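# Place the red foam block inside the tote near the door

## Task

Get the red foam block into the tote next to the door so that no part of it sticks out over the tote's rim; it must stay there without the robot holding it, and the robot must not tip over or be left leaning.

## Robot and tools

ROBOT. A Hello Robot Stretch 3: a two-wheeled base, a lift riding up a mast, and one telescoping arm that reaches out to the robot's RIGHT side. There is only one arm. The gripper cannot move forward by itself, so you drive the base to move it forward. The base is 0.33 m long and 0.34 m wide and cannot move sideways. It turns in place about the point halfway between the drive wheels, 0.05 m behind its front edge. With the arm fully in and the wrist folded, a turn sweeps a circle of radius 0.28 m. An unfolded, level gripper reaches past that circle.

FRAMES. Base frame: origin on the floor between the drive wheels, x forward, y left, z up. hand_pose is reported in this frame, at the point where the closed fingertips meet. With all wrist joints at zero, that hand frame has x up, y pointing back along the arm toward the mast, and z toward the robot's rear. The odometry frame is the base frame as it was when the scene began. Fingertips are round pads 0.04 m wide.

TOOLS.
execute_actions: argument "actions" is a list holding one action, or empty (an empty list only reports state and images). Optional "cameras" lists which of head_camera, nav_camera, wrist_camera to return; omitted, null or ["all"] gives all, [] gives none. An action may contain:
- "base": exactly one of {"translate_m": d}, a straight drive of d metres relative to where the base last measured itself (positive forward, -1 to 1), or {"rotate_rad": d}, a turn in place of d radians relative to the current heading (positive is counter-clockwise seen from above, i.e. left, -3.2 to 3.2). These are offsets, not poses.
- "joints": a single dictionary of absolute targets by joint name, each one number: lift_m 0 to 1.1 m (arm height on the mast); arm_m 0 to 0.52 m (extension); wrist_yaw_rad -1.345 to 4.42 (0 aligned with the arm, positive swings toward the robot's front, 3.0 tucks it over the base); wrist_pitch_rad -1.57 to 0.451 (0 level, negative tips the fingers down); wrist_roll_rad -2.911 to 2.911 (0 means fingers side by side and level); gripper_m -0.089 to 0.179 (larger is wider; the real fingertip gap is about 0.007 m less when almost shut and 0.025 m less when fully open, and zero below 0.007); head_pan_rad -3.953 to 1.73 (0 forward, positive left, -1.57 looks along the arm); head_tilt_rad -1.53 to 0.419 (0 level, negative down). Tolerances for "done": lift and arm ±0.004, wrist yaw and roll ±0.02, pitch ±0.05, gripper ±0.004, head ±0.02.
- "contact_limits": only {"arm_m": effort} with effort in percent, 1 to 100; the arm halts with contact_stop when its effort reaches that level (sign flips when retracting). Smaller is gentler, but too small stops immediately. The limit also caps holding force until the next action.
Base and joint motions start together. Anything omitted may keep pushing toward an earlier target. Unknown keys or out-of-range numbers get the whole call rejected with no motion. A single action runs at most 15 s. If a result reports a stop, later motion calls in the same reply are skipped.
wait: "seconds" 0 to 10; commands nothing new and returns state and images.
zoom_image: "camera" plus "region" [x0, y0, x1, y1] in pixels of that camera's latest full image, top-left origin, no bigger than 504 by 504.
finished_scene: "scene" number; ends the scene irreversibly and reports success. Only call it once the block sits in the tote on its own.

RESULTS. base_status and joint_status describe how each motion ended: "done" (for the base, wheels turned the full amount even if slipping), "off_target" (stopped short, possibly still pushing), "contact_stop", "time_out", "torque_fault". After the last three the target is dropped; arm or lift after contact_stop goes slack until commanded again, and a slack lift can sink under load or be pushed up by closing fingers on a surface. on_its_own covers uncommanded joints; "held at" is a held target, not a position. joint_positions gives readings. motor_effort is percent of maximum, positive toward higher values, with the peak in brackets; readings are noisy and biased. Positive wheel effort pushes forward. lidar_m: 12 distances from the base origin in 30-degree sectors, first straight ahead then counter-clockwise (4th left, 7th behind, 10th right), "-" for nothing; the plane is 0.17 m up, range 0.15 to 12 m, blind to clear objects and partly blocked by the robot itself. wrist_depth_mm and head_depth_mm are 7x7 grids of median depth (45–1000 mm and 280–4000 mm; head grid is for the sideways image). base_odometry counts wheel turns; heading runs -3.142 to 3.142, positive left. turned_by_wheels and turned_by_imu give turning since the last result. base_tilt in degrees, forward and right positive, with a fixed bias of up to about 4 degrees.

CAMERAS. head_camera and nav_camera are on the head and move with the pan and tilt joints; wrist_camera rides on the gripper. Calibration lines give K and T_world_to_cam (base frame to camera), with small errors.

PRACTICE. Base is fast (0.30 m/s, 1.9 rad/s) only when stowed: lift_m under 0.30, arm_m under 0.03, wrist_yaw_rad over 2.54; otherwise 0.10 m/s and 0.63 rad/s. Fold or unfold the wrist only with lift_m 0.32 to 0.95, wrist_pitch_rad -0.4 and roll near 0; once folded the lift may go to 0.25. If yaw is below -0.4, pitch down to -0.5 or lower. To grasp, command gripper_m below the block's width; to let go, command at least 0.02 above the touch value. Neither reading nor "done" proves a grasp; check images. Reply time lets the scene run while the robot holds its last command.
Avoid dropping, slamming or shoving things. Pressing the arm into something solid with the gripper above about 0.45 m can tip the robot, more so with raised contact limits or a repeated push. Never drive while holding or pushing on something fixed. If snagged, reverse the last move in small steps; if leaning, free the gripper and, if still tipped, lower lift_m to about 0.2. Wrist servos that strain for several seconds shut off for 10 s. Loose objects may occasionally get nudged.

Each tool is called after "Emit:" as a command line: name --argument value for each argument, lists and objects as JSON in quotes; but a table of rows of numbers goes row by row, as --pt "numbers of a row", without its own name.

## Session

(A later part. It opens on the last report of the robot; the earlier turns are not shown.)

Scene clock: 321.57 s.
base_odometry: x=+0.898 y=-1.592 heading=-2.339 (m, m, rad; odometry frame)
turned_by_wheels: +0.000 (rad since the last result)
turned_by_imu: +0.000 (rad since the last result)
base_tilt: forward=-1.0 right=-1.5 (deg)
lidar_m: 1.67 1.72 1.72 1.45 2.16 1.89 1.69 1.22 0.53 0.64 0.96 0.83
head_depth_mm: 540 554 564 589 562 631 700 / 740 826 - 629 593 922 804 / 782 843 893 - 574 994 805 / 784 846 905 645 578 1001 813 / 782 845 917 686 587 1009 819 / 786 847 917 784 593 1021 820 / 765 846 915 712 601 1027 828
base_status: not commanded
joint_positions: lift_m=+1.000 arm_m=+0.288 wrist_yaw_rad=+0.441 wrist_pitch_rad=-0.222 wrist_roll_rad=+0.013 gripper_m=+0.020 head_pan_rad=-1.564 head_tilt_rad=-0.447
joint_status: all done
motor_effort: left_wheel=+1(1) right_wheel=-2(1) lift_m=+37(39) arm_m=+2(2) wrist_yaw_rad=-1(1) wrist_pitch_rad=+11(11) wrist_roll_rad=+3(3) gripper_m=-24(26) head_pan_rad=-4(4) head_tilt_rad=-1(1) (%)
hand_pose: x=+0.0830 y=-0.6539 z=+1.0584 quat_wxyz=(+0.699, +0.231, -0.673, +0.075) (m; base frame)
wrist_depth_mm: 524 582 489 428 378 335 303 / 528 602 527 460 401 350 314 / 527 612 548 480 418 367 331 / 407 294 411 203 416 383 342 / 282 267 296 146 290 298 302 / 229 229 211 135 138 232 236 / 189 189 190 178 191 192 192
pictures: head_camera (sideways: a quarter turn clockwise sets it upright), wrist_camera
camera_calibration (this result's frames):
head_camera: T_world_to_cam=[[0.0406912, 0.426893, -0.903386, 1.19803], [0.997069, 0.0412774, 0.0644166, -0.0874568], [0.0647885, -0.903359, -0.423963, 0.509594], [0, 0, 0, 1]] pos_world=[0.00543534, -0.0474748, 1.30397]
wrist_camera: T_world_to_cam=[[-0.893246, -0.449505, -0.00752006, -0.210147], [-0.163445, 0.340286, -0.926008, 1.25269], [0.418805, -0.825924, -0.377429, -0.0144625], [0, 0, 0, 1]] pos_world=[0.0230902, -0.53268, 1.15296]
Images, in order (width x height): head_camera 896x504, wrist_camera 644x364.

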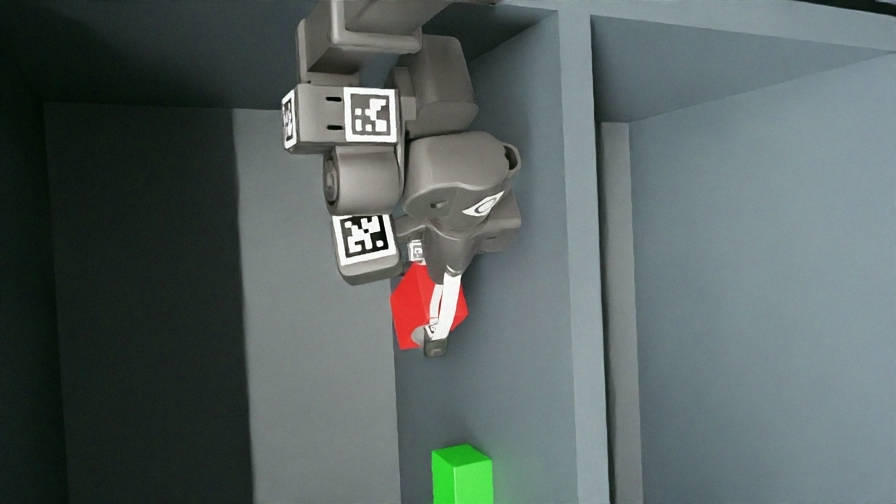

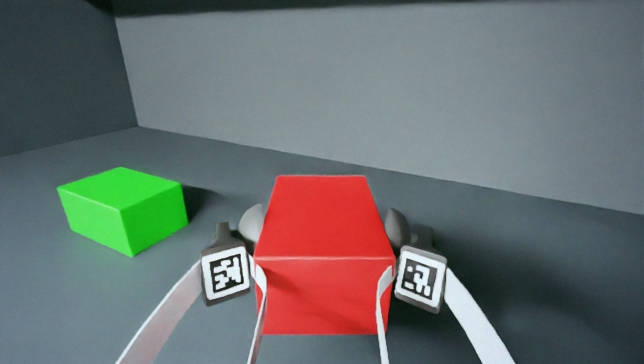

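Emit:
execute_actions --actions '[{"joints": {"arm_m": 0.0, "head_pan_rad": 0.0, "head_tilt_rad": -0.6}}]' --cameras '[]'

Emit:
execute_actions --actions '[{"base": {"translate_m": 0.7}, "joints": {"lift_m": 0.28, "wrist_yaw_rad": 2.62, "wrist_pitch_rad": -0.4}}]' --cameras '["nav_camera", "wrist_camera"]'

Scene clock: 365.60 s.
base_odometry: x=+0.898 y=-1.592 heading=-2.339 (m, m, rad; odometry frame)
turned_by_wheels: +0.000 (rad since the last result)
turned_by_imu: +0.000 (rad since the last result)
base_tilt: forward=-1.1 right=-1.6 (deg)
lidar_m: 1.67 1.72 1.72 1.46 2.16 1.89 1.69 1.22 0.53 0.64 0.96 0.83
head_depth_mm: 1408 1547 1741 1979 1824 1475 1240 / 1411 1547 1731 1966 1819 1497 1242 / 1409 1554 1728 1960 1846 1497 1250 / 1402 1562 1717 1957 1862 1516 1247 / 1400 1537 1730 1948 1889 1508 1266 / 1390 1537 1716 1940 1904 1521 1272 / 1386 1531 1708 1949 1938 1537 1282
base_status: not commanded
joint_positions: lift_m=+1.000 arm_m=+0.000 wrist_yaw_rad=+0.441 wrist_pitch_rad=-0.223 wrist_roll_rad=+0.013 gripper_m=+0.020 head_pan_rad=-0.007 head_tilt_rad=-0.593
joint_status: all done
motor_effort: left_wheel=+2(1) right_wheel=-1(2) lift_m=+37(37) arm_m=-4(4) wrist_yaw_rad=-1(1) wrist_pitch_rad=+11(11) wrist_roll_rad=+3(3) gripper_m=-24(24) head_pan_rad=+3(49) head_tilt_rad=-3(20) (%)
hand_pose: x=+0.0829 y=-0.3665 z=+1.0584 quat_wxyz=(+0.699, +0.231, -0.673, +0.075) (m; base frame)
wrist_depth_mm: 504 648 774 710 621 565 508 / 538 652 845 752 672 604 528 / 572 611 667 614 676 610 539 / - 481 407 202 416 428 417 / - 729 870 146 293 302 303 / - 723 815 136 138 260 244 / - 738 739 680 745 690 371
pictures: none
No camera images: the call's "cameras" was empty. Leave "cameras" out to get every camera's image.

Scene clock: 373.80 s.
base_odometry: x=+0.412 y=-2.095 heading=-2.339 (m, m, rad; odometry frame)
turned_by_wheels: +0.000 (rad since the last result)
turned_by_imu: -0.002 (rad since the last result)
base_tilt: forward=-1.2 right=-1.7 (deg)
lidar_m: 0.96 0.99 1.33 1.63 2.12 2.53 2.38 1.01 0.97 0.48 1.40 1.01
head_depth_mm: 790 871 968 1100 1264 1420 1234 / 786 869 972 1092 1260 1410 1243 / 786 866 967 1091 1261 1414 1242 / 784 868 968 1091 1247 1420 1264 / 776 849 958 1086 1250 1435 1273 / 779 856 957 1089 1236 1435 1278 / 775 854 954 1087 1237 1429 1282
base_status: done
joint_positions: lift_m=+0.280 arm_m=+0.000 wrist_yaw_rad=+2.618 wrist_pitch_rad=-0.421 wrist_roll_rad=+0.014 gripper_m=+0.020 head_pan_rad=-0.007 head_tilt_rad=-0.594
joint_status: all done
motor_effort: left_wheel=+2(10) right_wheel=-2(6) lift_m=+25(34) arm_m=-3(3) wrist_yaw_rad=+1(2) wrist_pitch_rad=+10(10) wrist_roll_rad=+2(3) gripper_m=-24(24) head_pan_rad=+3(4) head_tilt_rad=-3(3) (%)
hand_pose: x=+0.0908 y=+0.0487 z=+0.2923 quat_wxyz=(+0.322, +0.710, -0.038, +0.625) (m; base frame)
wrist_depth_mm: - - - - - 880 728 / - - - - - 939 746 / 966 979 981 - 970 934 749 / 714 726 711 203 746 741 722 / 613 590 586 146 584 605 592 / - 494 137 136 138 497 498 / - - - 412 429 426 428
pictures: nav_camera (sideways: a quarter turn counterclockwise sets it upright), wrist_camera
camera_calibration (this result's frames):
nav_camera: T_world_to_cam=[[0.589174, 0.0418836, 0.80692, -1.01169], [0.050912, -0.998596, 0.0146591, 0.0309512], [0.806401, 0.0324451, -0.590479, 0.716502], [0, 0, 0, 1]] pos_world=[0.0167014, 0.0500342, 1.23898]
wrist_camera: T_world_to_cam=[[0.877024, -0.48027, -0.0130057, -0.0507045], [-0.274743, -0.479134, -0.833635, 0.328525], [0.394139, 0.734691, -0.552163, 0.25068], [0, 0, 0, 1]] pos_world=[0.0359263, -0.0511166, 0.411626]
Images, in order (width x height): nav_camera 672x504, wrist_camera 644x364.

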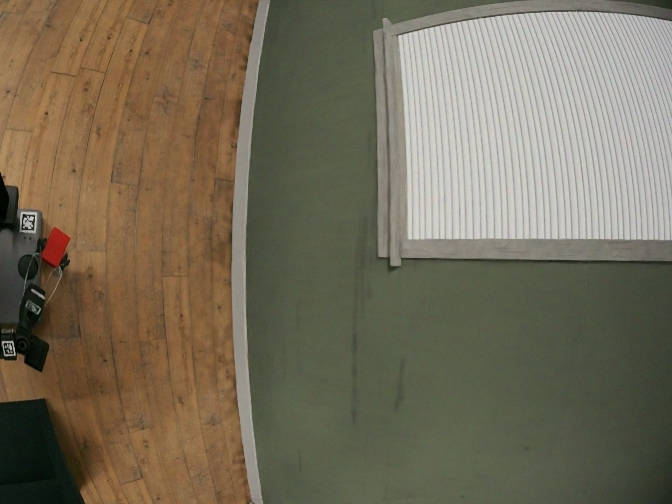

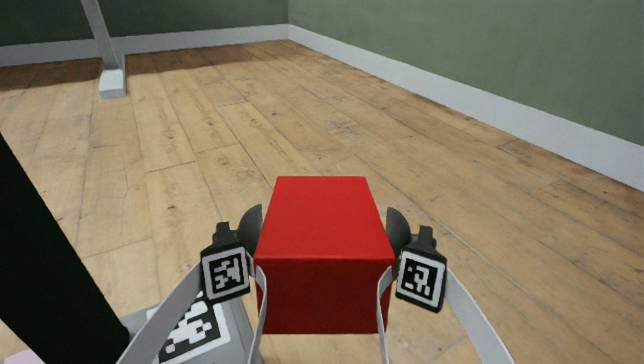

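Emit:
execute_actions --actions '[{"base": {"translate_m": 0.5}}]' --cameras '[]'

Emit:
execute_actions --actions '[{"base": {"rotate_rad": -1.56}}]' --cameras '["head_camera", "nav_camera"]'

Scene clock: 383.80 s.
base_odometry: x=+0.064 y=-2.455 heading=-2.339 (m, m, rad; odometry frame)
turned_by_wheels: +0.000 (rad since the last result)
turned_by_imu: -0.002 (rad since the last result)
base_tilt: forward=-1.0 right=-1.6 (deg)
lidar_m: 0.46 0.47 0.63 1.63 1.96 2.48 2.38 0.69 0.71 1.88 0.66 0.48
head_depth_mm: 351 387 431 487 560 658 795 / 350 387 431 484 557 655 793 / 350 385 429 485 557 653 791 / 348 384 427 484 555 651 790 / 348 383 421 471 531 623 784 / 338 367 409 466 544 619 780 / 333 372 419 473 543 617 777
base_status: done
joint_positions: lift_m=+0.280 arm_m=+0.000 wrist_yaw_rad=+2.618 wrist_pitch_rad=-0.421 wrist_roll_rad=+0.014 gripper_m=+0.020 head_pan_rad=-0.007 head_tilt_rad=-0.594
joint_status: not commanded
motor_effort: left_wheel=+2(9) right_wheel=-2(6) lift_m=+25(25) arm_m=-3(3) wrist_yaw_rad=+1(1) wrist_pitch_rad=+10(10) wrist_roll_rad=+2(2) gripper_m=-24(24) head_pan_rad=+5(4) head_tilt_rad=-3(2) (%)
hand_pose: x=+0.0908 y=+0.0487 z=+0.2923 quat_wxyz=(+0.322, +0.710, -0.038, +0.625) (m; base frame)
wrist_depth_mm: - - - 820 545 404 327 / - - - 901 574 431 336 / 982 975 963 880 625 449 352 / 736 718 739 204 645 465 364 / 611 591 588 146 574 484 379 / - 500 137 136 138 484 391 / - - - 408 424 424 399
pictures: none
No camera images: the call's "cameras" was empty. Leave "cameras" out to get every camera's image.

Scene clock: 385.93 s.
base_odometry: x=+0.064 y=-2.455 heading=+2.384 (m, m, rad; odometry frame)
turned_by_wheels: -1.560 (rad since the last result)
turned_by_imu: -1.570 (rad since the last result)
base_tilt: forward=-1.1 right=-1.5 (deg)
lidar_m: 1.83 0.66 0.48 0.46 0.47 0.64 1.67 1.75 2.06 2.38 0.69 0.71
head_depth_mm: 2287 2557 2884 2390 1816 1474 1224 / 2290 2529 2830 2406 1844 1489 1241 / 2295 2558 2810 2412 1847 1488 1249 / 2271 2530 2818 2364 1858 1498 1258 / 2278 2519 2801 2489 1878 1506 1264 / 2213 2023 1922 1821 1741 1504 1282 / 1388 1332 1351 1315 1274 1240 1196
base_status: done
joint_positions: lift_m=+0.280 arm_m=+0.000 wrist_yaw_rad=+2.618 wrist_pitch_rad=-0.421 wrist_roll_rad=+0.014 gripper_m=+0.020 head_pan_rad=-0.007 head_tilt_rad=-0.594
joint_status: not commanded
motor_effort: left_wheel=+2(11) right_wheel=-3(8) lift_m=+25(25) arm_m=-3(3) wrist_yaw_rad=+1(1) wrist_pitch_rad=+10(10) wrist_roll_rad=+2(2) gripper_m=-24(24) head_pan_rad=+4(3) head_tilt_rad=-3(3) (%)
hand_pose: x=+0.0908 y=+0.0487 z=+0.2923 quat_wxyz=(+0.322, +0.710, -0.038, +0.625) (m; base frame)
wrist_depth_mm: 376 408 466 536 611 763 936 / 394 440 504 580 693 849 - / 428 472 547 648 767 952 967 / 465 515 594 203 725 747 749 / 494 545 584 146 593 603 593 / - 494 138 135 138 498 490 / - - - 401 427 426 429
pictures: head_camera (sideways: a quarter turn clockwise sets it upright), nav_camera (sideways: a quarter turn counterclockwise sets it upright)
camera_calibration (this result's frames):
head_camera: T_world_to_cam=[[-0.553696, 0.0475472, -0.83136, 1.10772], [-0.0175346, 0.997481, 0.0687264, -0.0868658], [0.832534, 0.0526311, -0.551468, 0.670815], [0, 0, 0, 1]] pos_world=[0.053341, -0.00132777, 1.29682]
nav_camera: T_world_to_cam=[[0.589293, 0.041912, 0.806831, -1.01158], [0.0509638, -0.998593, 0.0146504, 0.0309622], [0.80631, 0.0324858, -0.5906, 0.71666], [0, 0, 0, 1]] pos_world=[0.0166895, 0.0500348, 1.23898]
Images, in order (width x height): head_camera 896x504, nav_camera 672x504.

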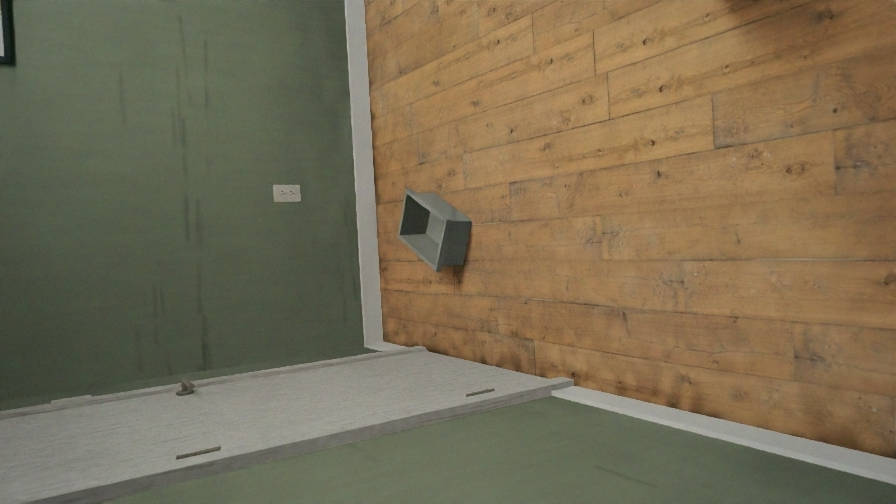

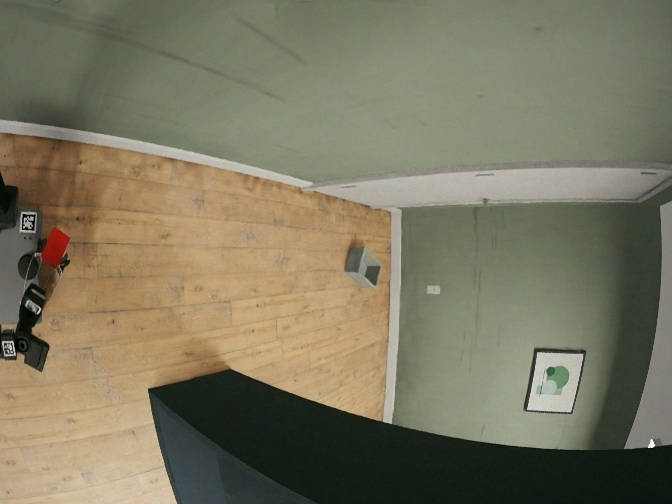

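Emit:
execute_actions --actions '[{"base": {"translate_m": 1.0}}]' --cameras '[]'

Emit:
execute_actions --actions '[{"base": {"translate_m": 0.48}, "joints": {"head_tilt_rad": -1.0}}]' --cameras '["head_camera"]'

Scene clock: 404.30 s.
base_odometry: x=-0.662 y=-1.768 heading=+2.384 (m, m, rad; odometry frame)
turned_by_wheels: +0.000 (rad since the last result)
turned_by_imu: -0.003 (rad since the last result)
base_tilt: forward=-1.1 right=-1.5 (deg)
lidar_m: 1.66 0.65 0.50 0.48 0.49 0.66 1.74 0.71 0.51 0.50 2.41 1.73
head_depth_mm: 1397 1540 1714 1961 1812 1464 1243 / 1399 1540 1722 1943 1832 1486 1243 / 1401 1551 1717 1943 1860 1478 1256 / 1403 1535 1713 1940 1886 1449 1260 / 1395 1521 1705 1955 1878 1526 1263 / 1384 1538 1709 1867 1769 1517 1270 / 1376 1467 1341 1313 1277 1241 1195
base_status: done
joint_positions: lift_m=+0.280 arm_m=+0.000 wrist_yaw_rad=+2.618 wrist_pitch_rad=-0.421 wrist_roll_rad=+0.014 gripper_m=+0.020 head_pan_rad=-0.007 head_tilt_rad=-0.594
joint_status: not commanded
motor_effort: left_wheel=+3(10) right_wheel=-3(6) lift_m=+25(25) arm_m=-4(3) wrist_yaw_rad=+1(1) wrist_pitch_rad=+10(10) wrist_roll_rad=+3(2) gripper_m=-24(24) head_pan_rad=+4(4) head_tilt_rad=-4(3) (%)
hand_pose: x=+0.0908 y=+0.0487 z=+0.2923 quat_wxyz=(+0.322, +0.710, -0.038, +0.625) (m; base frame)
wrist_depth_mm: 384 427 488 560 626 786 976 / 410 461 523 603 692 860 - / 440 500 565 670 771 946 978 / 473 530 604 202 734 736 744 / 507 554 585 145 587 586 607 / - 498 138 136 138 497 501 / - - - 404 427 429 426
pictures: none
No camera images: the call's "cameras" was empty. Leave "cameras" out to get every camera's image.

Scene clock: 407.63 s.
base_odometry: x=-1.011 y=-1.438 heading=+2.385 (m, m, rad; odometry frame)
turned_by_wheels: +0.000 (rad since the last result)
turned_by_imu: -0.001 (rad since the last result)
base_tilt: forward=-1.1 right=-1.6 (deg)
lidar_m: 1.17 0.69 0.49 0.46 0.50 0.68 1.76 0.74 0.79 2.04 1.71 1.23
head_depth_mm: 1085 1291 1583 1532 1352 1216 1092 / 1085 1286 1578 1549 1363 1218 1103 / 1079 1276 1565 1569 1352 1224 1104 / 1067 1273 1567 1576 1357 1225 963 / 1063 1266 1547 1604 1392 1240 1117 / 1060 1258 1535 1594 1405 1251 1128 / 1062 1257 1406 1311 1272 1213 1118
base_status: done
joint_positions: lift_m=+0.280 arm_m=+0.000 wrist_yaw_rad=+2.618 wrist_pitch_rad=-0.421 wrist_roll_rad=+0.014 gripper_m=+0.020 head_pan_rad=-0.007 head_tilt_rad=-0.989
joint_status: all done
motor_effort: left_wheel=+3(12) right_wheel=-3(6) lift_m=+25(25) arm_m=-3(4) wrist_yaw_rad=+0(1) wrist_pitch_rad=+10(10) wrist_roll_rad=+2(2) gripper_m=-24(24) head_pan_rad=+4(5) head_tilt_rad=-6(29) (%)
hand_pose: x=+0.0908 y=+0.0487 z=+0.2923 quat_wxyz=(+0.322, +0.710, -0.038, +0.625) (m; base frame)
wrist_depth_mm: 381 420 466 533 627 772 879 / 412 452 514 599 695 884 947 / 448 482 567 650 804 908 878 / 491 516 617 202 751 728 750 / 515 564 598 146 570 545 526 / - 497 138 136 139 477 401 / - - - 404 436 430 397
pictures: head_camera (sideways: a quarter turn clockwise sets it upright)
camera_calibration (this result's frames):
head_camera: T_world_to_cam=[[-0.830736, 0.0493208, -0.554477, 0.74858], [0.0105892, 0.997287, 0.0728436, -0.0923608], [0.556566, 0.0546423, -0.829005, 1.03346], [0, 0, 0, 1]] pos_world=[0.0476605, -0.00128105, 1.27854]
Images, in order (width x height): head_camera 896x504.

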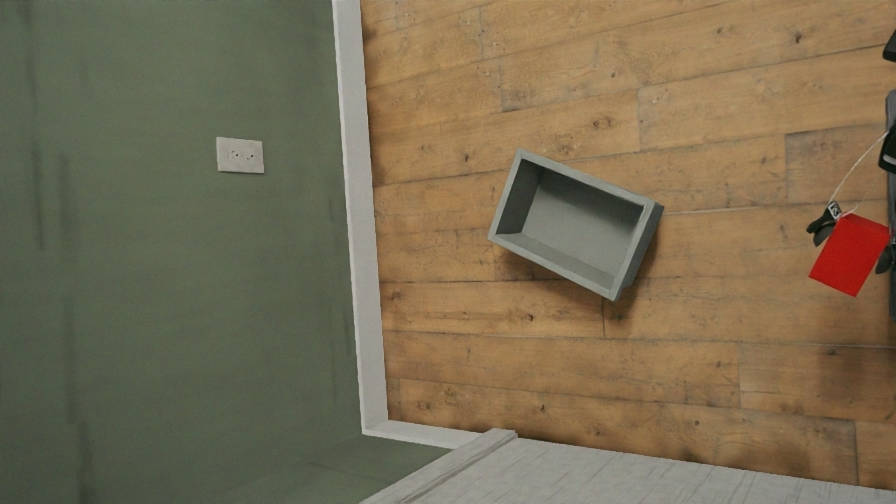

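Emit:
execute_actions --actions '[{"base": {"rotate_rad": 1.64}, "joints": {"head_pan_rad": -1.57, "head_tilt_rad": -1.0}}]' --cameras '[]'

Emit:
execute_actions --actions '[{"joints": {"lift_m": 0.36, "wrist_yaw_rad": 0.0}}]' --cameras '["head_camera", "wrist_camera"]'

Scene clock: 455.73 s.
base_odometry: x=-1.011 y=-1.438 heading=-2.259 (m, m, rad; odometry frame)
turned_by_wheels: +1.640 (rad since the last result)
turned_by_imu: +1.650 (rad since the last result)
base_tilt: forward=-1.1 right=-1.5 (deg)
lidar_m: 0.46 0.52 0.73 2.38 0.74 0.85 2.79 1.58 1.20 1.17 0.63 0.48
head_depth_mm: 1064 1259 1539 1552 1353 1211 1111 / 1065 1255 1549 1546 1346 1217 - / 1074 1270 1564 1551 1364 1230 - / 1079 1287 1575 1576 1355 1242 1124 / 1085 1286 1582 1594 1386 1241 1121 / 1094 1298 1503 1513 1380 1259 1124 / 1073 1178 1129 1130 1133 1137 1096
base_status: done
joint_positions: lift_m=+0.280 arm_m=+0.000 wrist_yaw_rad=+2.618 wrist_pitch_rad=-0.421 wrist_roll_rad=+0.014 gripper_m=+0.020 head_pan_rad=-1.563 head_tilt_rad=-0.989
joint_status: all done
motor_effort: left_wheel=-4(10) right_wheel=+4(13) lift_m=+25(26) arm_m=-4(3) wrist_yaw_rad=+1(0) wrist_pitch_rad=+10(11) wrist_roll_rad=+3(2) gripper_m=-24(24) head_pan_rad=-4(48) head_tilt_rad=-5(6) (%)
hand_pose: x=+0.0908 y=+0.0487 z=+0.2923 quat_wxyz=(+0.322, +0.710, -0.038, +0.625) (m; base frame)
wrist_depth_mm: - - - - 637 463 361 / - - - - 662 484 370 / 944 955 928 932 705 498 386 / 734 738 724 202 676 512 403 / 615 590 582 146 589 525 390 / - 496 137 136 138 496 400 / - - - 405 428 426 407
pictures: none
No camera images: the call's "cameras" was empty. Leave "cameras" out to get every camera's image.

Scene clock: 458.03 s.
base_odometry: x=-1.011 y=-1.438 heading=-2.259 (m, m, rad; odometry frame)
turned_by_wheels: +0.000 (rad since the last result)
turned_by_imu: +0.000 (rad since the last result)
base_tilt: forward=-1.1 right=-1.7 (deg)
lidar_m: 0.46 0.52 0.73 2.38 0.74 0.85 2.78 1.59 1.20 1.17 0.64 0.48
head_depth_mm: 1060 1264 1554 1549 1362 1212 1111 / 1067 1265 1543 1559 1344 1241 - / 1081 1274 1560 1562 1355 1240 - / 1083 1280 1575 1568 1346 1240 1118 / 1085 1297 1589 1593 1402 1240 1116 / 1087 1296 1510 1514 1373 1253 1130 / 1075 1169 1123 1132 1140 1143 1101
base_status: not commanded
joint_positions: lift_m=+0.360 arm_m=+0.000 wrist_yaw_rad=+0.003 wrist_pitch_rad=-0.421 wrist_roll_rad=+0.014 gripper_m=+0.020 head_pan_rad=-1.563 head_tilt_rad=-0.989
joint_status: all done
motor_effort: left_wheel=-4(3) right_wheel=+3(4) lift_m=+37(37) arm_m=-4(4) wrist_yaw_rad=-2(3) wrist_pitch_rad=+10(10) wrist_roll_rad=+2(2) gripper_m=-23(24) head_pan_rad=-4(3) head_tilt_rad=-6(6) (%)
hand_pose: x=-0.0209 y=-0.3693 z=+0.3718 quat_wxyz=(+0.687, +0.148, -0.696, -0.148) (m; base frame)
wrist_depth_mm: 484 727 860 843 837 798 791 / 502 710 967 940 897 880 861 / 501 738 - 984 965 968 909 / 502 689 861 202 895 899 896 / 516 667 707 147 719 716 713 / 521 581 417 135 139 598 606 / 493 503 482 373 495 516 512
pictures: head_camera (sideways: a quarter turn clockwise sets it upright), wrist_camera
camera_calibration (this result's frames):
head_camera: T_world_to_cam=[[0.0371503, 0.831371, -0.554474, 0.743281], [0.997335, 0.00401574, 0.0728436, -0.09838], [0.0627867, -0.555703, -0.829007, 1.03648], [0, 0, 0, 1]] pos_world=[0.00542771, -0.0415747, 1.27854]
wrist_camera: T_world_to_cam=[[-0.99959, -0.0254872, -0.0130166, -0.0237444], [-0.00323251, 0.55247, -0.833527, 0.550405], [0.0284355, -0.833143, -0.552326, 0.0591138], [0, 0, 0, 1]] pos_world=[-0.0236364, -0.255437, 0.491118]
Images, in order (width x height): head_camera 896x504, wrist_camera 644x364.

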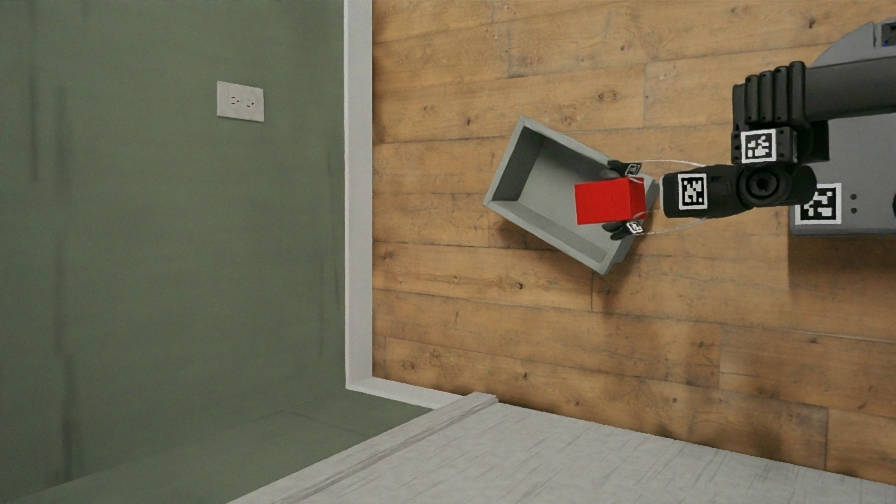

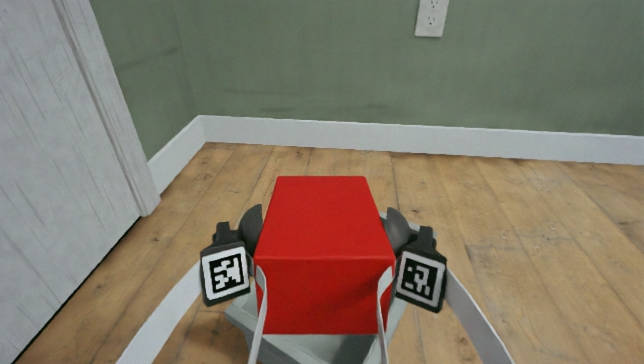

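Emit:
execute_actions --actions '[{"joints": {"lift_m": 0.28, "wrist_pitch_rad": -0.9, "arm_m": 0.236}}]' --cameras '["head_camera", "wrist_camera"]'

Scene clock: 476.40 s.
base_odometry: x=-1.011 y=-1.438 heading=-2.259 (m, m, rad; odometry frame)
turned_by_wheels: +0.000 (rad since the last result)
turned_by_imu: +0.000 (rad since the last result)
base_tilt: forward=-1.0 right=-1.5 (deg)
lidar_m: 0.46 0.51 0.73 2.38 0.74 0.85 2.79 1.59 1.20 0.52 0.64 0.48
head_depth_mm: 1064 1265 1535 1545 1359 1209 1111 / 1063 1268 1545 1553 1363 1227 - / 1077 1274 1551 1562 1405 1234 - / 1082 1275 1575 1578 1341 1240 1116 / 1086 1283 1587 1589 1386 1238 1119 / 1094 1294 1508 1521 1378 1250 1125 / 1076 1164 1123 1132 1133 1144 1096
base_status: not commanded
joint_positions: lift_m=+0.280 arm_m=+0.236 wrist_yaw_rad=+0.001 wrist_pitch_rad=-0.911 wrist_roll_rad=+0.014 gripper_m=+0.020 head_pan_rad=-1.563 head_tilt_rad=-0.989
joint_status: all done
motor_effort: left_wheel=-4(3) right_wheel=+4(4) lift_m=+25(31) arm_m=+3(2) wrist_yaw_rad=-2(2) wrist_pitch_rad=+6(10) wrist_roll_rad=+2(2) gripper_m=-24(24) head_pan_rad=-4(3) head_tilt_rad=-5(5) (%)
hand_pose: x=-0.0214 y=-0.5186 z=+0.2017 quat_wxyz=(+0.631, +0.309, -0.639, -0.313) (m; base frame)
wrist_depth_mm: 496 555 543 558 558 550 546 / 481 500 503 497 496 499 496 / 455 452 452 375 345 438 449 / 409 425 406 202 401 366 411 / 382 381 257 146 308 371 380 / 350 356 256 136 138 349 347 / 327 327 245 320 248 327 325
pictures: head_camera (sideways: a quarter turn clockwise sets it upright), wrist_camera
camera_calibration (this result's frames):
head_camera: T_world_to_cam=[[0.0371849, 0.83137, -0.554474, 0.743281], [0.997335, 0.00397426, 0.0728436, -0.09838], [0.0627636, -0.555706, -0.829007, 1.03648], [0, 0, 0, 1]] pos_world=[0.00542598, -0.0415747, 1.27854]
wrist_camera: T_world_to_cam=[[-0.999647, -0.0145231, -0.0222369, -0.022749], [-0.00221229, 0.879875, -0.475201, 0.588685], [0.0264671, -0.474984, -0.879596, 0.092511], [0, 0, 0, 1]] pos_world=[-0.0238871, -0.474358, 0.36061]
Images, in order (width x height): head_camera 896x504, wrist_camera 644x364.

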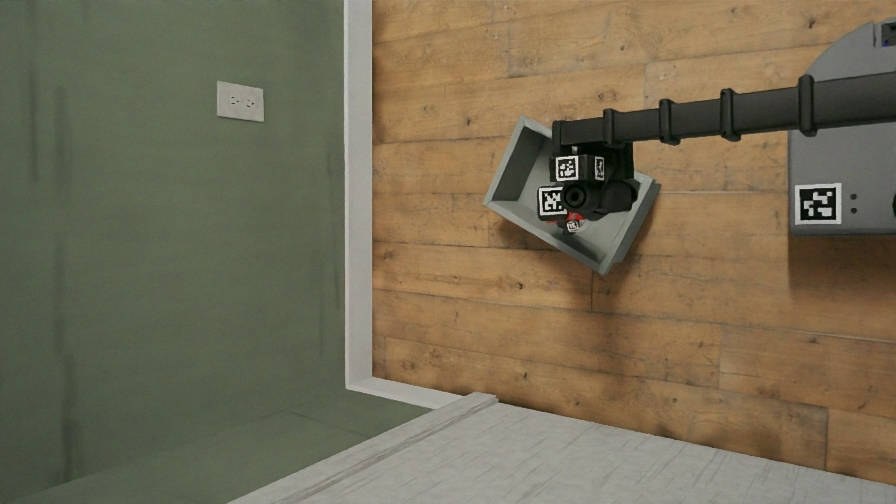

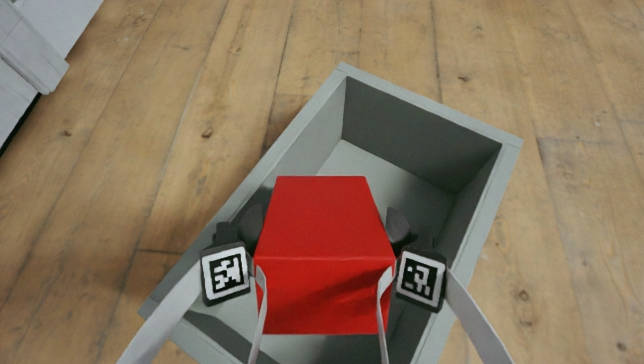

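Emit:
execute_actions --actions '[{"base": {"translate_m": -0.015}, "joints": {"arm_m": 0.276}}]' --cameras '[]'

Emit:
execute_actions --actions '[{"joints": {"lift_m": 0.16}}]' --cameras '["head_camera", "wrist_camera"]'

Scene clock: 510.10 s.
base_odometry: x=-1.002 y=-1.426 heading=-2.259 (m, m, rad; odometry frame)
turned_by_wheels: +0.000 (rad since the last result)
turned_by_imu: +0.000 (rad since the last result)
base_tilt: forward=-1.2 right=-1.5 (deg)
lidar_m: 0.47 0.53 0.75 2.45 0.74 0.85 2.78 1.58 1.20 0.56 0.65 0.50
head_depth_mm: 1059 1265 1541 1537 1360 1214 1106 / 1066 1265 1543 1548 1363 1212 - / 1074 1277 1565 1559 1332 1227 - / 1082 1271 1572 1577 1350 1235 1113 / 1087 1280 1591 1600 1388 1244 1116 / 1092 1298 1547 1545 1398 1251 1132 / 1088 1204 1198 1171 1177 1181 1113
base_status: done
joint_positions: lift_m=+0.280 arm_m=+0.276 wrist_yaw_rad=+0.001 wrist_pitch_rad=-0.911 wrist_roll_rad=+0.014 gripper_m=+0.020 head_pan_rad=-1.563 head_tilt_rad=-0.989
joint_status: all done
motor_effort: left_wheel=-3(9) right_wheel=+4(4) lift_m=+25(25) arm_m=+3(3) wrist_yaw_rad=-2(2) wrist_pitch_rad=+6(6) wrist_roll_rad=+2(2) gripper_m=-24(24) head_pan_rad=-4(3) head_tilt_rad=-5(6) (%)
hand_pose: x=-0.0214 y=-0.5586 z=+0.2017 quat_wxyz=(+0.631, +0.309, -0.639, -0.313) (m; base frame)
wrist_depth_mm: 511 574 564 552 549 547 547 / 494 499 507 497 504 493 488 / 447 450 453 329 342 455 448 / 412 412 411 202 344 319 410 / 380 382 262 146 339 365 374 / 356 354 246 135 138 344 352 / 326 320 319 312 245 325 326
pictures: none
No camera images: the call's "cameras" was empty. Leave "cameras" out to get every camera's image.

Scene clock: 512.03 s.
base_odometry: x=-1.002 y=-1.426 heading=-2.259 (m, m, rad; odometry frame)
turned_by_wheels: +0.000 (rad since the last result)
turned_by_imu: +0.000 (rad since the last result)
base_tilt: forward=-1.0 right=-1.5 (deg)
lidar_m: 0.47 0.53 0.75 2.46 0.74 0.85 2.78 1.58 1.20 1.18 0.65 0.50
head_depth_mm: 1065 1257 1539 1533 1348 1209 1107 / 1071 1262 1547 1546 1359 1229 - / 1067 1269 1560 1554 1399 1228 - / 1077 1282 1591 1571 1343 1244 1111 / 1085 1293 1596 1604 1393 1241 1116 / 1086 1291 1546 1550 1401 1250 1123 / 1089 1209 1206 1175 1171 1176 1117
base_status: not commanded
joint_positions: lift_m=+0.160 arm_m=+0.276 wrist_yaw_rad=+0.001 wrist_pitch_rad=-0.911 wrist_roll_rad=+0.014 gripper_m=+0.020 head_pan_rad=-1.563 head_tilt_rad=-0.989
joint_status: all done
motor_effort: left_wheel=-3(3) right_wheel=+3(3) lift_m=+25(26) arm_m=+3(4) wrist_yaw_rad=-2(1) wrist_pitch_rad=+6(6) wrist_roll_rad=+2(2) gripper_m=-24(24) head_pan_rad=-4(4) head_tilt_rad=-6(5) (%)
hand_pose: x=-0.0214 y=-0.5586 z=+0.0817 quat_wxyz=(+0.631, +0.310, -0.639, -0.313) (m; base frame)
wrist_depth_mm: 372 372 370 218 201 194 367 / 337 334 181 256 235 196 173 / 303 294 185 291 281 226 160 / 276 146 213 202 271 244 144 / 131 158 204 146 249 186 132 / 136 173 223 136 138 151 225 / 149 188 217 211 213 119 216
pictures: head_camera (sideways: a quarter turn clockwise sets it upright), wrist_camera
camera_calibration (this result's frames):
head_camera: T_world_to_cam=[[0.0373252, 0.831364, -0.554474, 0.74328], [0.997336, 0.00380589, 0.0728436, -0.09838], [0.0626698, -0.555716, -0.829007, 1.03648], [0, 0, 0, 1]] pos_world=[0.00541897, -0.0415746, 1.27854]
wrist_camera: T_world_to_cam=[[-0.999647, -0.0145137, -0.0222425, -0.0259928], [-0.00221251, 0.880074, -0.474831, 0.566837], [0.0264666, -0.474615, -0.879796, -0.0318284], [0, 0, 0, 1]] pos_world=[-0.0238872, -0.514342, 0.240571]
Images, in order (width x height): head_camera 896x504, wrist_camera 644x364.

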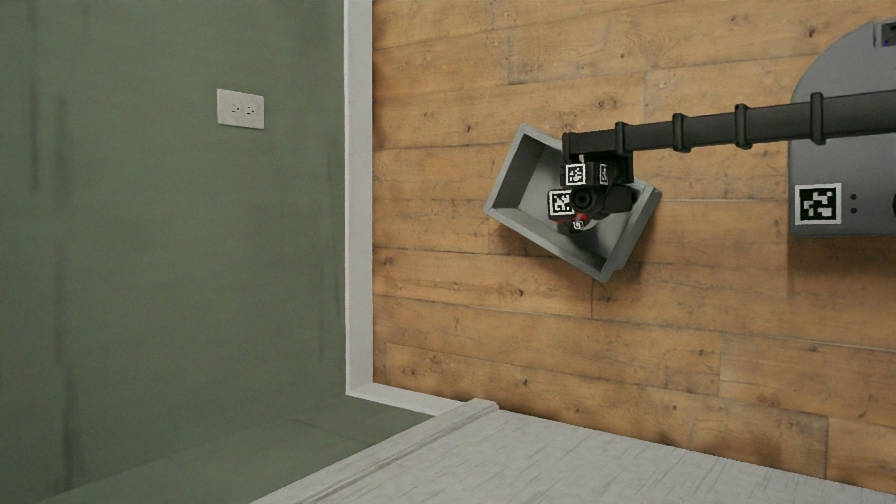

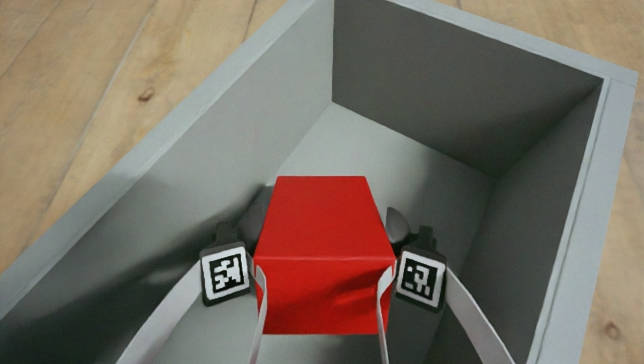

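Emit:
execute_actions --actions '[{"joints": {"lift_m": 0.148}}]' --cameras '[]'

Emit:
execute_actions --actions '[{"joints": {"gripper_m": 0.105}}]' --cameras '["head_camera", "wrist_camera"]'

Scene clock: 519.50 s.
base_odometry: x=-1.002 y=-1.426 heading=-2.259 (m, m, rad; odometry frame)
turned_by_wheels: +0.000 (rad since the last result)
turned_by_imu: +0.000 (rad since the last result)
base_tilt: forward=-1.1 right=-1.5 (deg)
lidar_m: 0.47 0.53 0.76 2.44 0.74 0.85 2.79 1.59 1.20 1.17 0.66 0.50
head_depth_mm: 1063 1259 1539 1529 1356 1208 1109 / 1075 1264 1542 1549 1360 1225 - / 1075 1270 1564 1566 1391 1226 - / 1078 1283 1570 1570 1347 1225 1115 / 1081 1286 1596 1596 1400 1241 1122 / 1089 1301 1542 1547 1399 1243 1122 / 1089 1205 1198 1168 1171 1185 1117
base_status: not commanded
joint_positions: lift_m=+0.148 arm_m=+0.276 wrist_yaw_rad=+0.001 wrist_pitch_rad=-0.911 wrist_roll_rad=+0.014 gripper_m=+0.020 head_pan_rad=-1.563 head_tilt_rad=-0.989
joint_status: all done
motor_effort: left_wheel=-3(3) right_wheel=+3(4) lift_m=+25(25) arm_m=+3(2) wrist_yaw_rad=-1(2) wrist_pitch_rad=+6(6) wrist_roll_rad=+2(2) gripper_m=-24(24) head_pan_rad=-3(4) head_tilt_rad=-6(6) (%)
hand_pose: x=-0.0214 y=-0.5586 z=+0.0696 quat_wxyz=(+0.631, +0.310, -0.639, -0.313) (m; base frame)
wrist_depth_mm: 357 356 346 216 203 177 347 / 319 318 163 255 234 195 165 / 291 144 184 277 272 227 144 / 261 141 214 203 259 241 130 / 124 157 204 146 237 188 118 / 136 174 214 135 139 150 110 / 149 187 207 199 202 118 101
pictures: none
No camera images: the call's "cameras" was empty. Leave "cameras" out to get every camera's image.

Scene clock: 520.87 s.
base_odometry: x=-1.002 y=-1.426 heading=-2.259 (m, m, rad; odometry frame)
turned_by_wheels: +0.000 (rad since the last result)
turned_by_imu: +0.000 (rad since the last result)
base_tilt: forward=-1.0 right=-1.4 (deg)
lidar_m: 0.47 0.53 0.75 2.46 0.74 0.85 2.79 1.58 1.20 1.18 0.65 0.50
head_depth_mm: 1064 1256 1540 1530 1353 1208 1113 / 1069 1262 1546 1555 1365 1227 - / 1079 1269 1563 1570 1399 1221 - / 1077 1282 1572 1568 1345 1233 1109 / 1087 1284 1592 1584 1397 1240 1124 / 1089 1297 1554 1540 1396 1257 1128 / 1081 1205 1205 1166 1180 1183 1123
base_status: not commanded
joint_positions: lift_m=+0.148 arm_m=+0.276 wrist_yaw_rad=+0.001 wrist_pitch_rad=-0.911 wrist_roll_rad=+0.014 gripper_m=+0.105 head_pan_rad=-1.563 head_tilt_rad=-0.989
joint_status: all done
motor_effort: left_wheel=-3(4) right_wheel=+3(4) lift_m=+25(26) arm_m=+3(3) wrist_yaw_rad=-2(1) wrist_pitch_rad=+6(6) wrist_roll_rad=+2(2) gripper_m=+0(98) head_pan_rad=-4(3) head_tilt_rad=-6(5) (%)
hand_pose: x=-0.0214 y=-0.5586 z=+0.0696 quat_wxyz=(+0.631, +0.310, -0.639, -0.313) (m; base frame)
wrist_depth_mm: 360 358 348 216 203 177 350 / 319 317 163 256 233 197 164 / 287 143 184 276 273 227 145 / 260 141 215 259 255 245 129 / 124 154 239 193 236 182 118 / 136 162 218 177 220 135 109 / 147 203 206 165 203 139 101
pictures: head_camera (sideways: a quarter turn clockwise sets it upright), wrist_camera
camera_calibration (this result's frames):
head_camera: T_world_to_cam=[[0.0373252, 0.831363, -0.554474, 0.743281], [0.997336, 0.00380591, 0.0728436, -0.09838], [0.0626698, -0.555716, -0.829007, 1.03648], [0, 0, 0, 1]] pos_world=[0.00541897, -0.0415746, 1.27854]
wrist_camera: T_world_to_cam=[[-0.999647, -0.0145111, -0.0222431, -0.0262587], [-0.00221108, 0.880096, -0.47479, 0.561132], [0.0264658, -0.474574, -0.879818, -0.0423706], [0, 0, 0, 1]] pos_world=[-0.0238873, -0.51434, 0.228558]
Images, in order (width x height): head_camera 896x504, wrist_camera 644x364.

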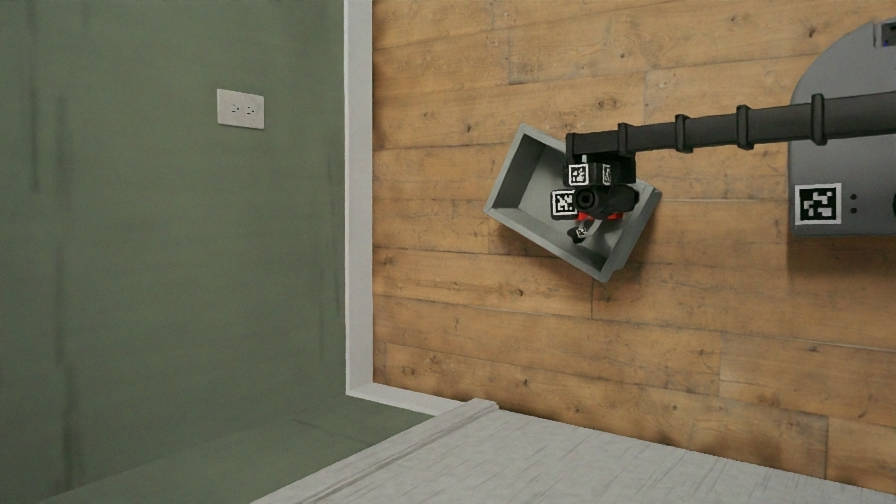

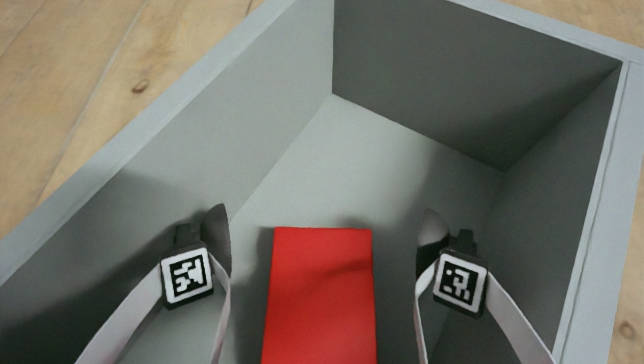

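The block is lying flat in the tote. I'll lift the gripper clear and verify.

Emit:
execute_actions --actions '[{"joints": {"lift_m": 0.3}}]' --cameras '[]'

Emit:
execute_actions --actions '[{"joints": {"arm_m": 0.0}}]' --cameras '["head_camera"]'

Scene clock: 528.00 s.
base_odometry: x=-1.002 y=-1.426 heading=-2.259 (m, m, rad; odometry frame)
turned_by_wheels: +0.000 (rad since the last result)
turned_by_imu: +0.000 (rad since the last result)
base_tilt: forward=-1.2 right=-1.6 (deg)
lidar_m: 0.47 0.53 0.75 2.46 0.74 0.85 2.78 1.59 1.20 1.17 0.65 0.50
head_depth_mm: 1063 1258 1547 1545 1358 1204 1106 / 1069 1259 1548 1562 1357 1217 - / 1078 1274 1565 1554 1310 1223 - / 1080 1283 1574 1575 1350 1240 1115 / 1088 1298 1578 1588 1389 1240 1122 / 1097 1291 1541 1541 1400 1255 1124 / 1091 1202 1204 1174 1171 1177 1114
base_status: not commanded
joint_positions: lift_m=+0.300 arm_m=+0.276 wrist_yaw_rad=+0.001 wrist_pitch_rad=-0.911 wrist_roll_rad=+0.014 gripper_m=+0.105 head_pan_rad=-1.563 head_tilt_rad=-0.989
joint_status: all done
motor_effort: left_wheel=-3(4) right_wheel=+3(3) lift_m=+36(37) arm_m=+2(2) wrist_yaw_rad=-1(1) wrist_pitch_rad=+6(6) wrist_roll_rad=+2(2) gripper_m=+0(0) head_pan_rad=-3(3) head_tilt_rad=-5(6) (%)
hand_pose: x=-0.0214 y=-0.5586 z=+0.2212 quat_wxyz=(+0.631, +0.310, -0.639, -0.313) (m; base frame)
wrist_depth_mm: 511 583 597 584 586 578 588 / 513 525 520 520 515 517 517 / 474 475 473 350 475 469 470 / 433 437 435 403 345 424 431 / 402 406 311 396 394 389 399 / 371 374 352 330 366 366 364 / 347 248 340 305 314 342 342
pictures: none
No camera images: the call's "cameras" was empty. Leave "cameras" out to get every camera's image.

Scene clock: 531.27 s.
base_odometry: x=-1.002 y=-1.426 heading=-2.259 (m, m, rad; odometry frame)
turned_by_wheels: +0.000 (rad since the last result)
turned_by_imu: +0.000 (rad since the last result)
base_tilt: forward=-1.0 right=-1.6 (deg)
lidar_m: 0.47 0.53 0.75 2.46 0.74 0.85 2.78 1.58 1.20 1.17 0.65 0.50
head_depth_mm: 1065 1255 1538 1538 1348 1216 1110 / 1070 1262 1553 1549 1366 1219 - / 1073 1274 1562 1557 1343 1249 - / 1084 1284 1582 1586 1354 1229 1113 / 1090 1288 1589 1591 1395 1242 1121 / 1094 1302 1543 1548 1403 1252 1121 / 1086 1213 1208 1175 1180 1172 1120
base_status: not commanded
joint_positions: lift_m=+0.300 arm_m=+0.000 wrist_yaw_rad=+0.001 wrist_pitch_rad=-0.911 wrist_roll_rad=+0.014 gripper_m=+0.105 head_pan_rad=-1.563 head_tilt_rad=-0.989
joint_status: all done
motor_effort: left_wheel=-3(4) right_wheel=+3(3) lift_m=+36(36) arm_m=-3(4) wrist_yaw_rad=-1(2) wrist_pitch_rad=+6(6) wrist_roll_rad=+2(2) gripper_m=+0(1) head_pan_rad=-3(4) head_tilt_rad=-4(6) (%)
hand_pose: x=-0.0214 y=-0.2832 z=+0.2212 quat_wxyz=(+0.631, +0.310, -0.639, -0.313) (m; base frame)
wrist_depth_mm: 512 596 574 501 469 591 582 / 506 531 416 515 524 518 531 / 478 479 458 411 469 472 471 / 439 435 438 419 433 432 436 / 403 400 407 398 403 401 398 / 374 374 372 370 373 372 365 / 347 348 344 347 347 348 347
pictures: head_camera (sideways: a quarter turn clockwise sets it upright)
camera_calibration (this result's frames):
head_camera: T_world_to_cam=[[0.0373255, 0.831363, -0.554474, 0.74328], [0.997336, 0.00380554, 0.0728436, -0.09838], [0.0626696, -0.555716, -0.829007, 1.03648], [0, 0, 0, 1]] pos_world=[0.00541895, -0.0415746, 1.27854]
Images, in order (width x height): head_camera 896x504.

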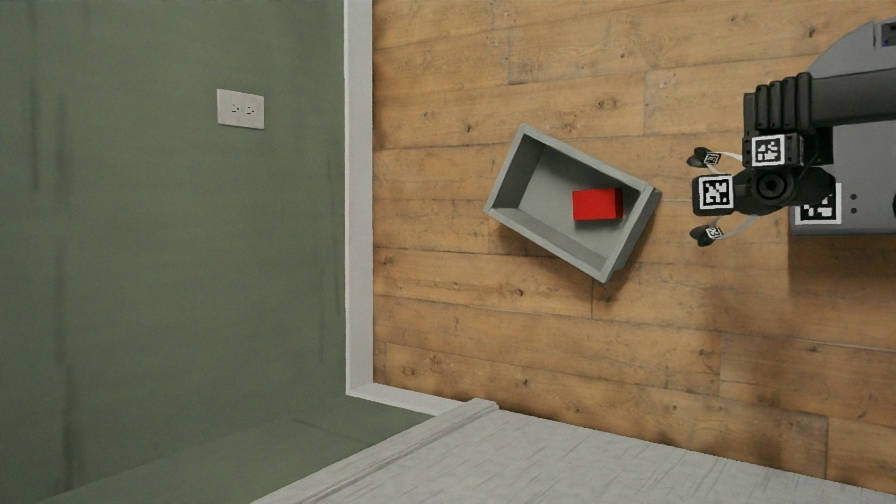

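The red block sits fully inside the tote. Finishing scene 1.

Emit:
finished_scene --scene 1

The scene is finished: the task was done.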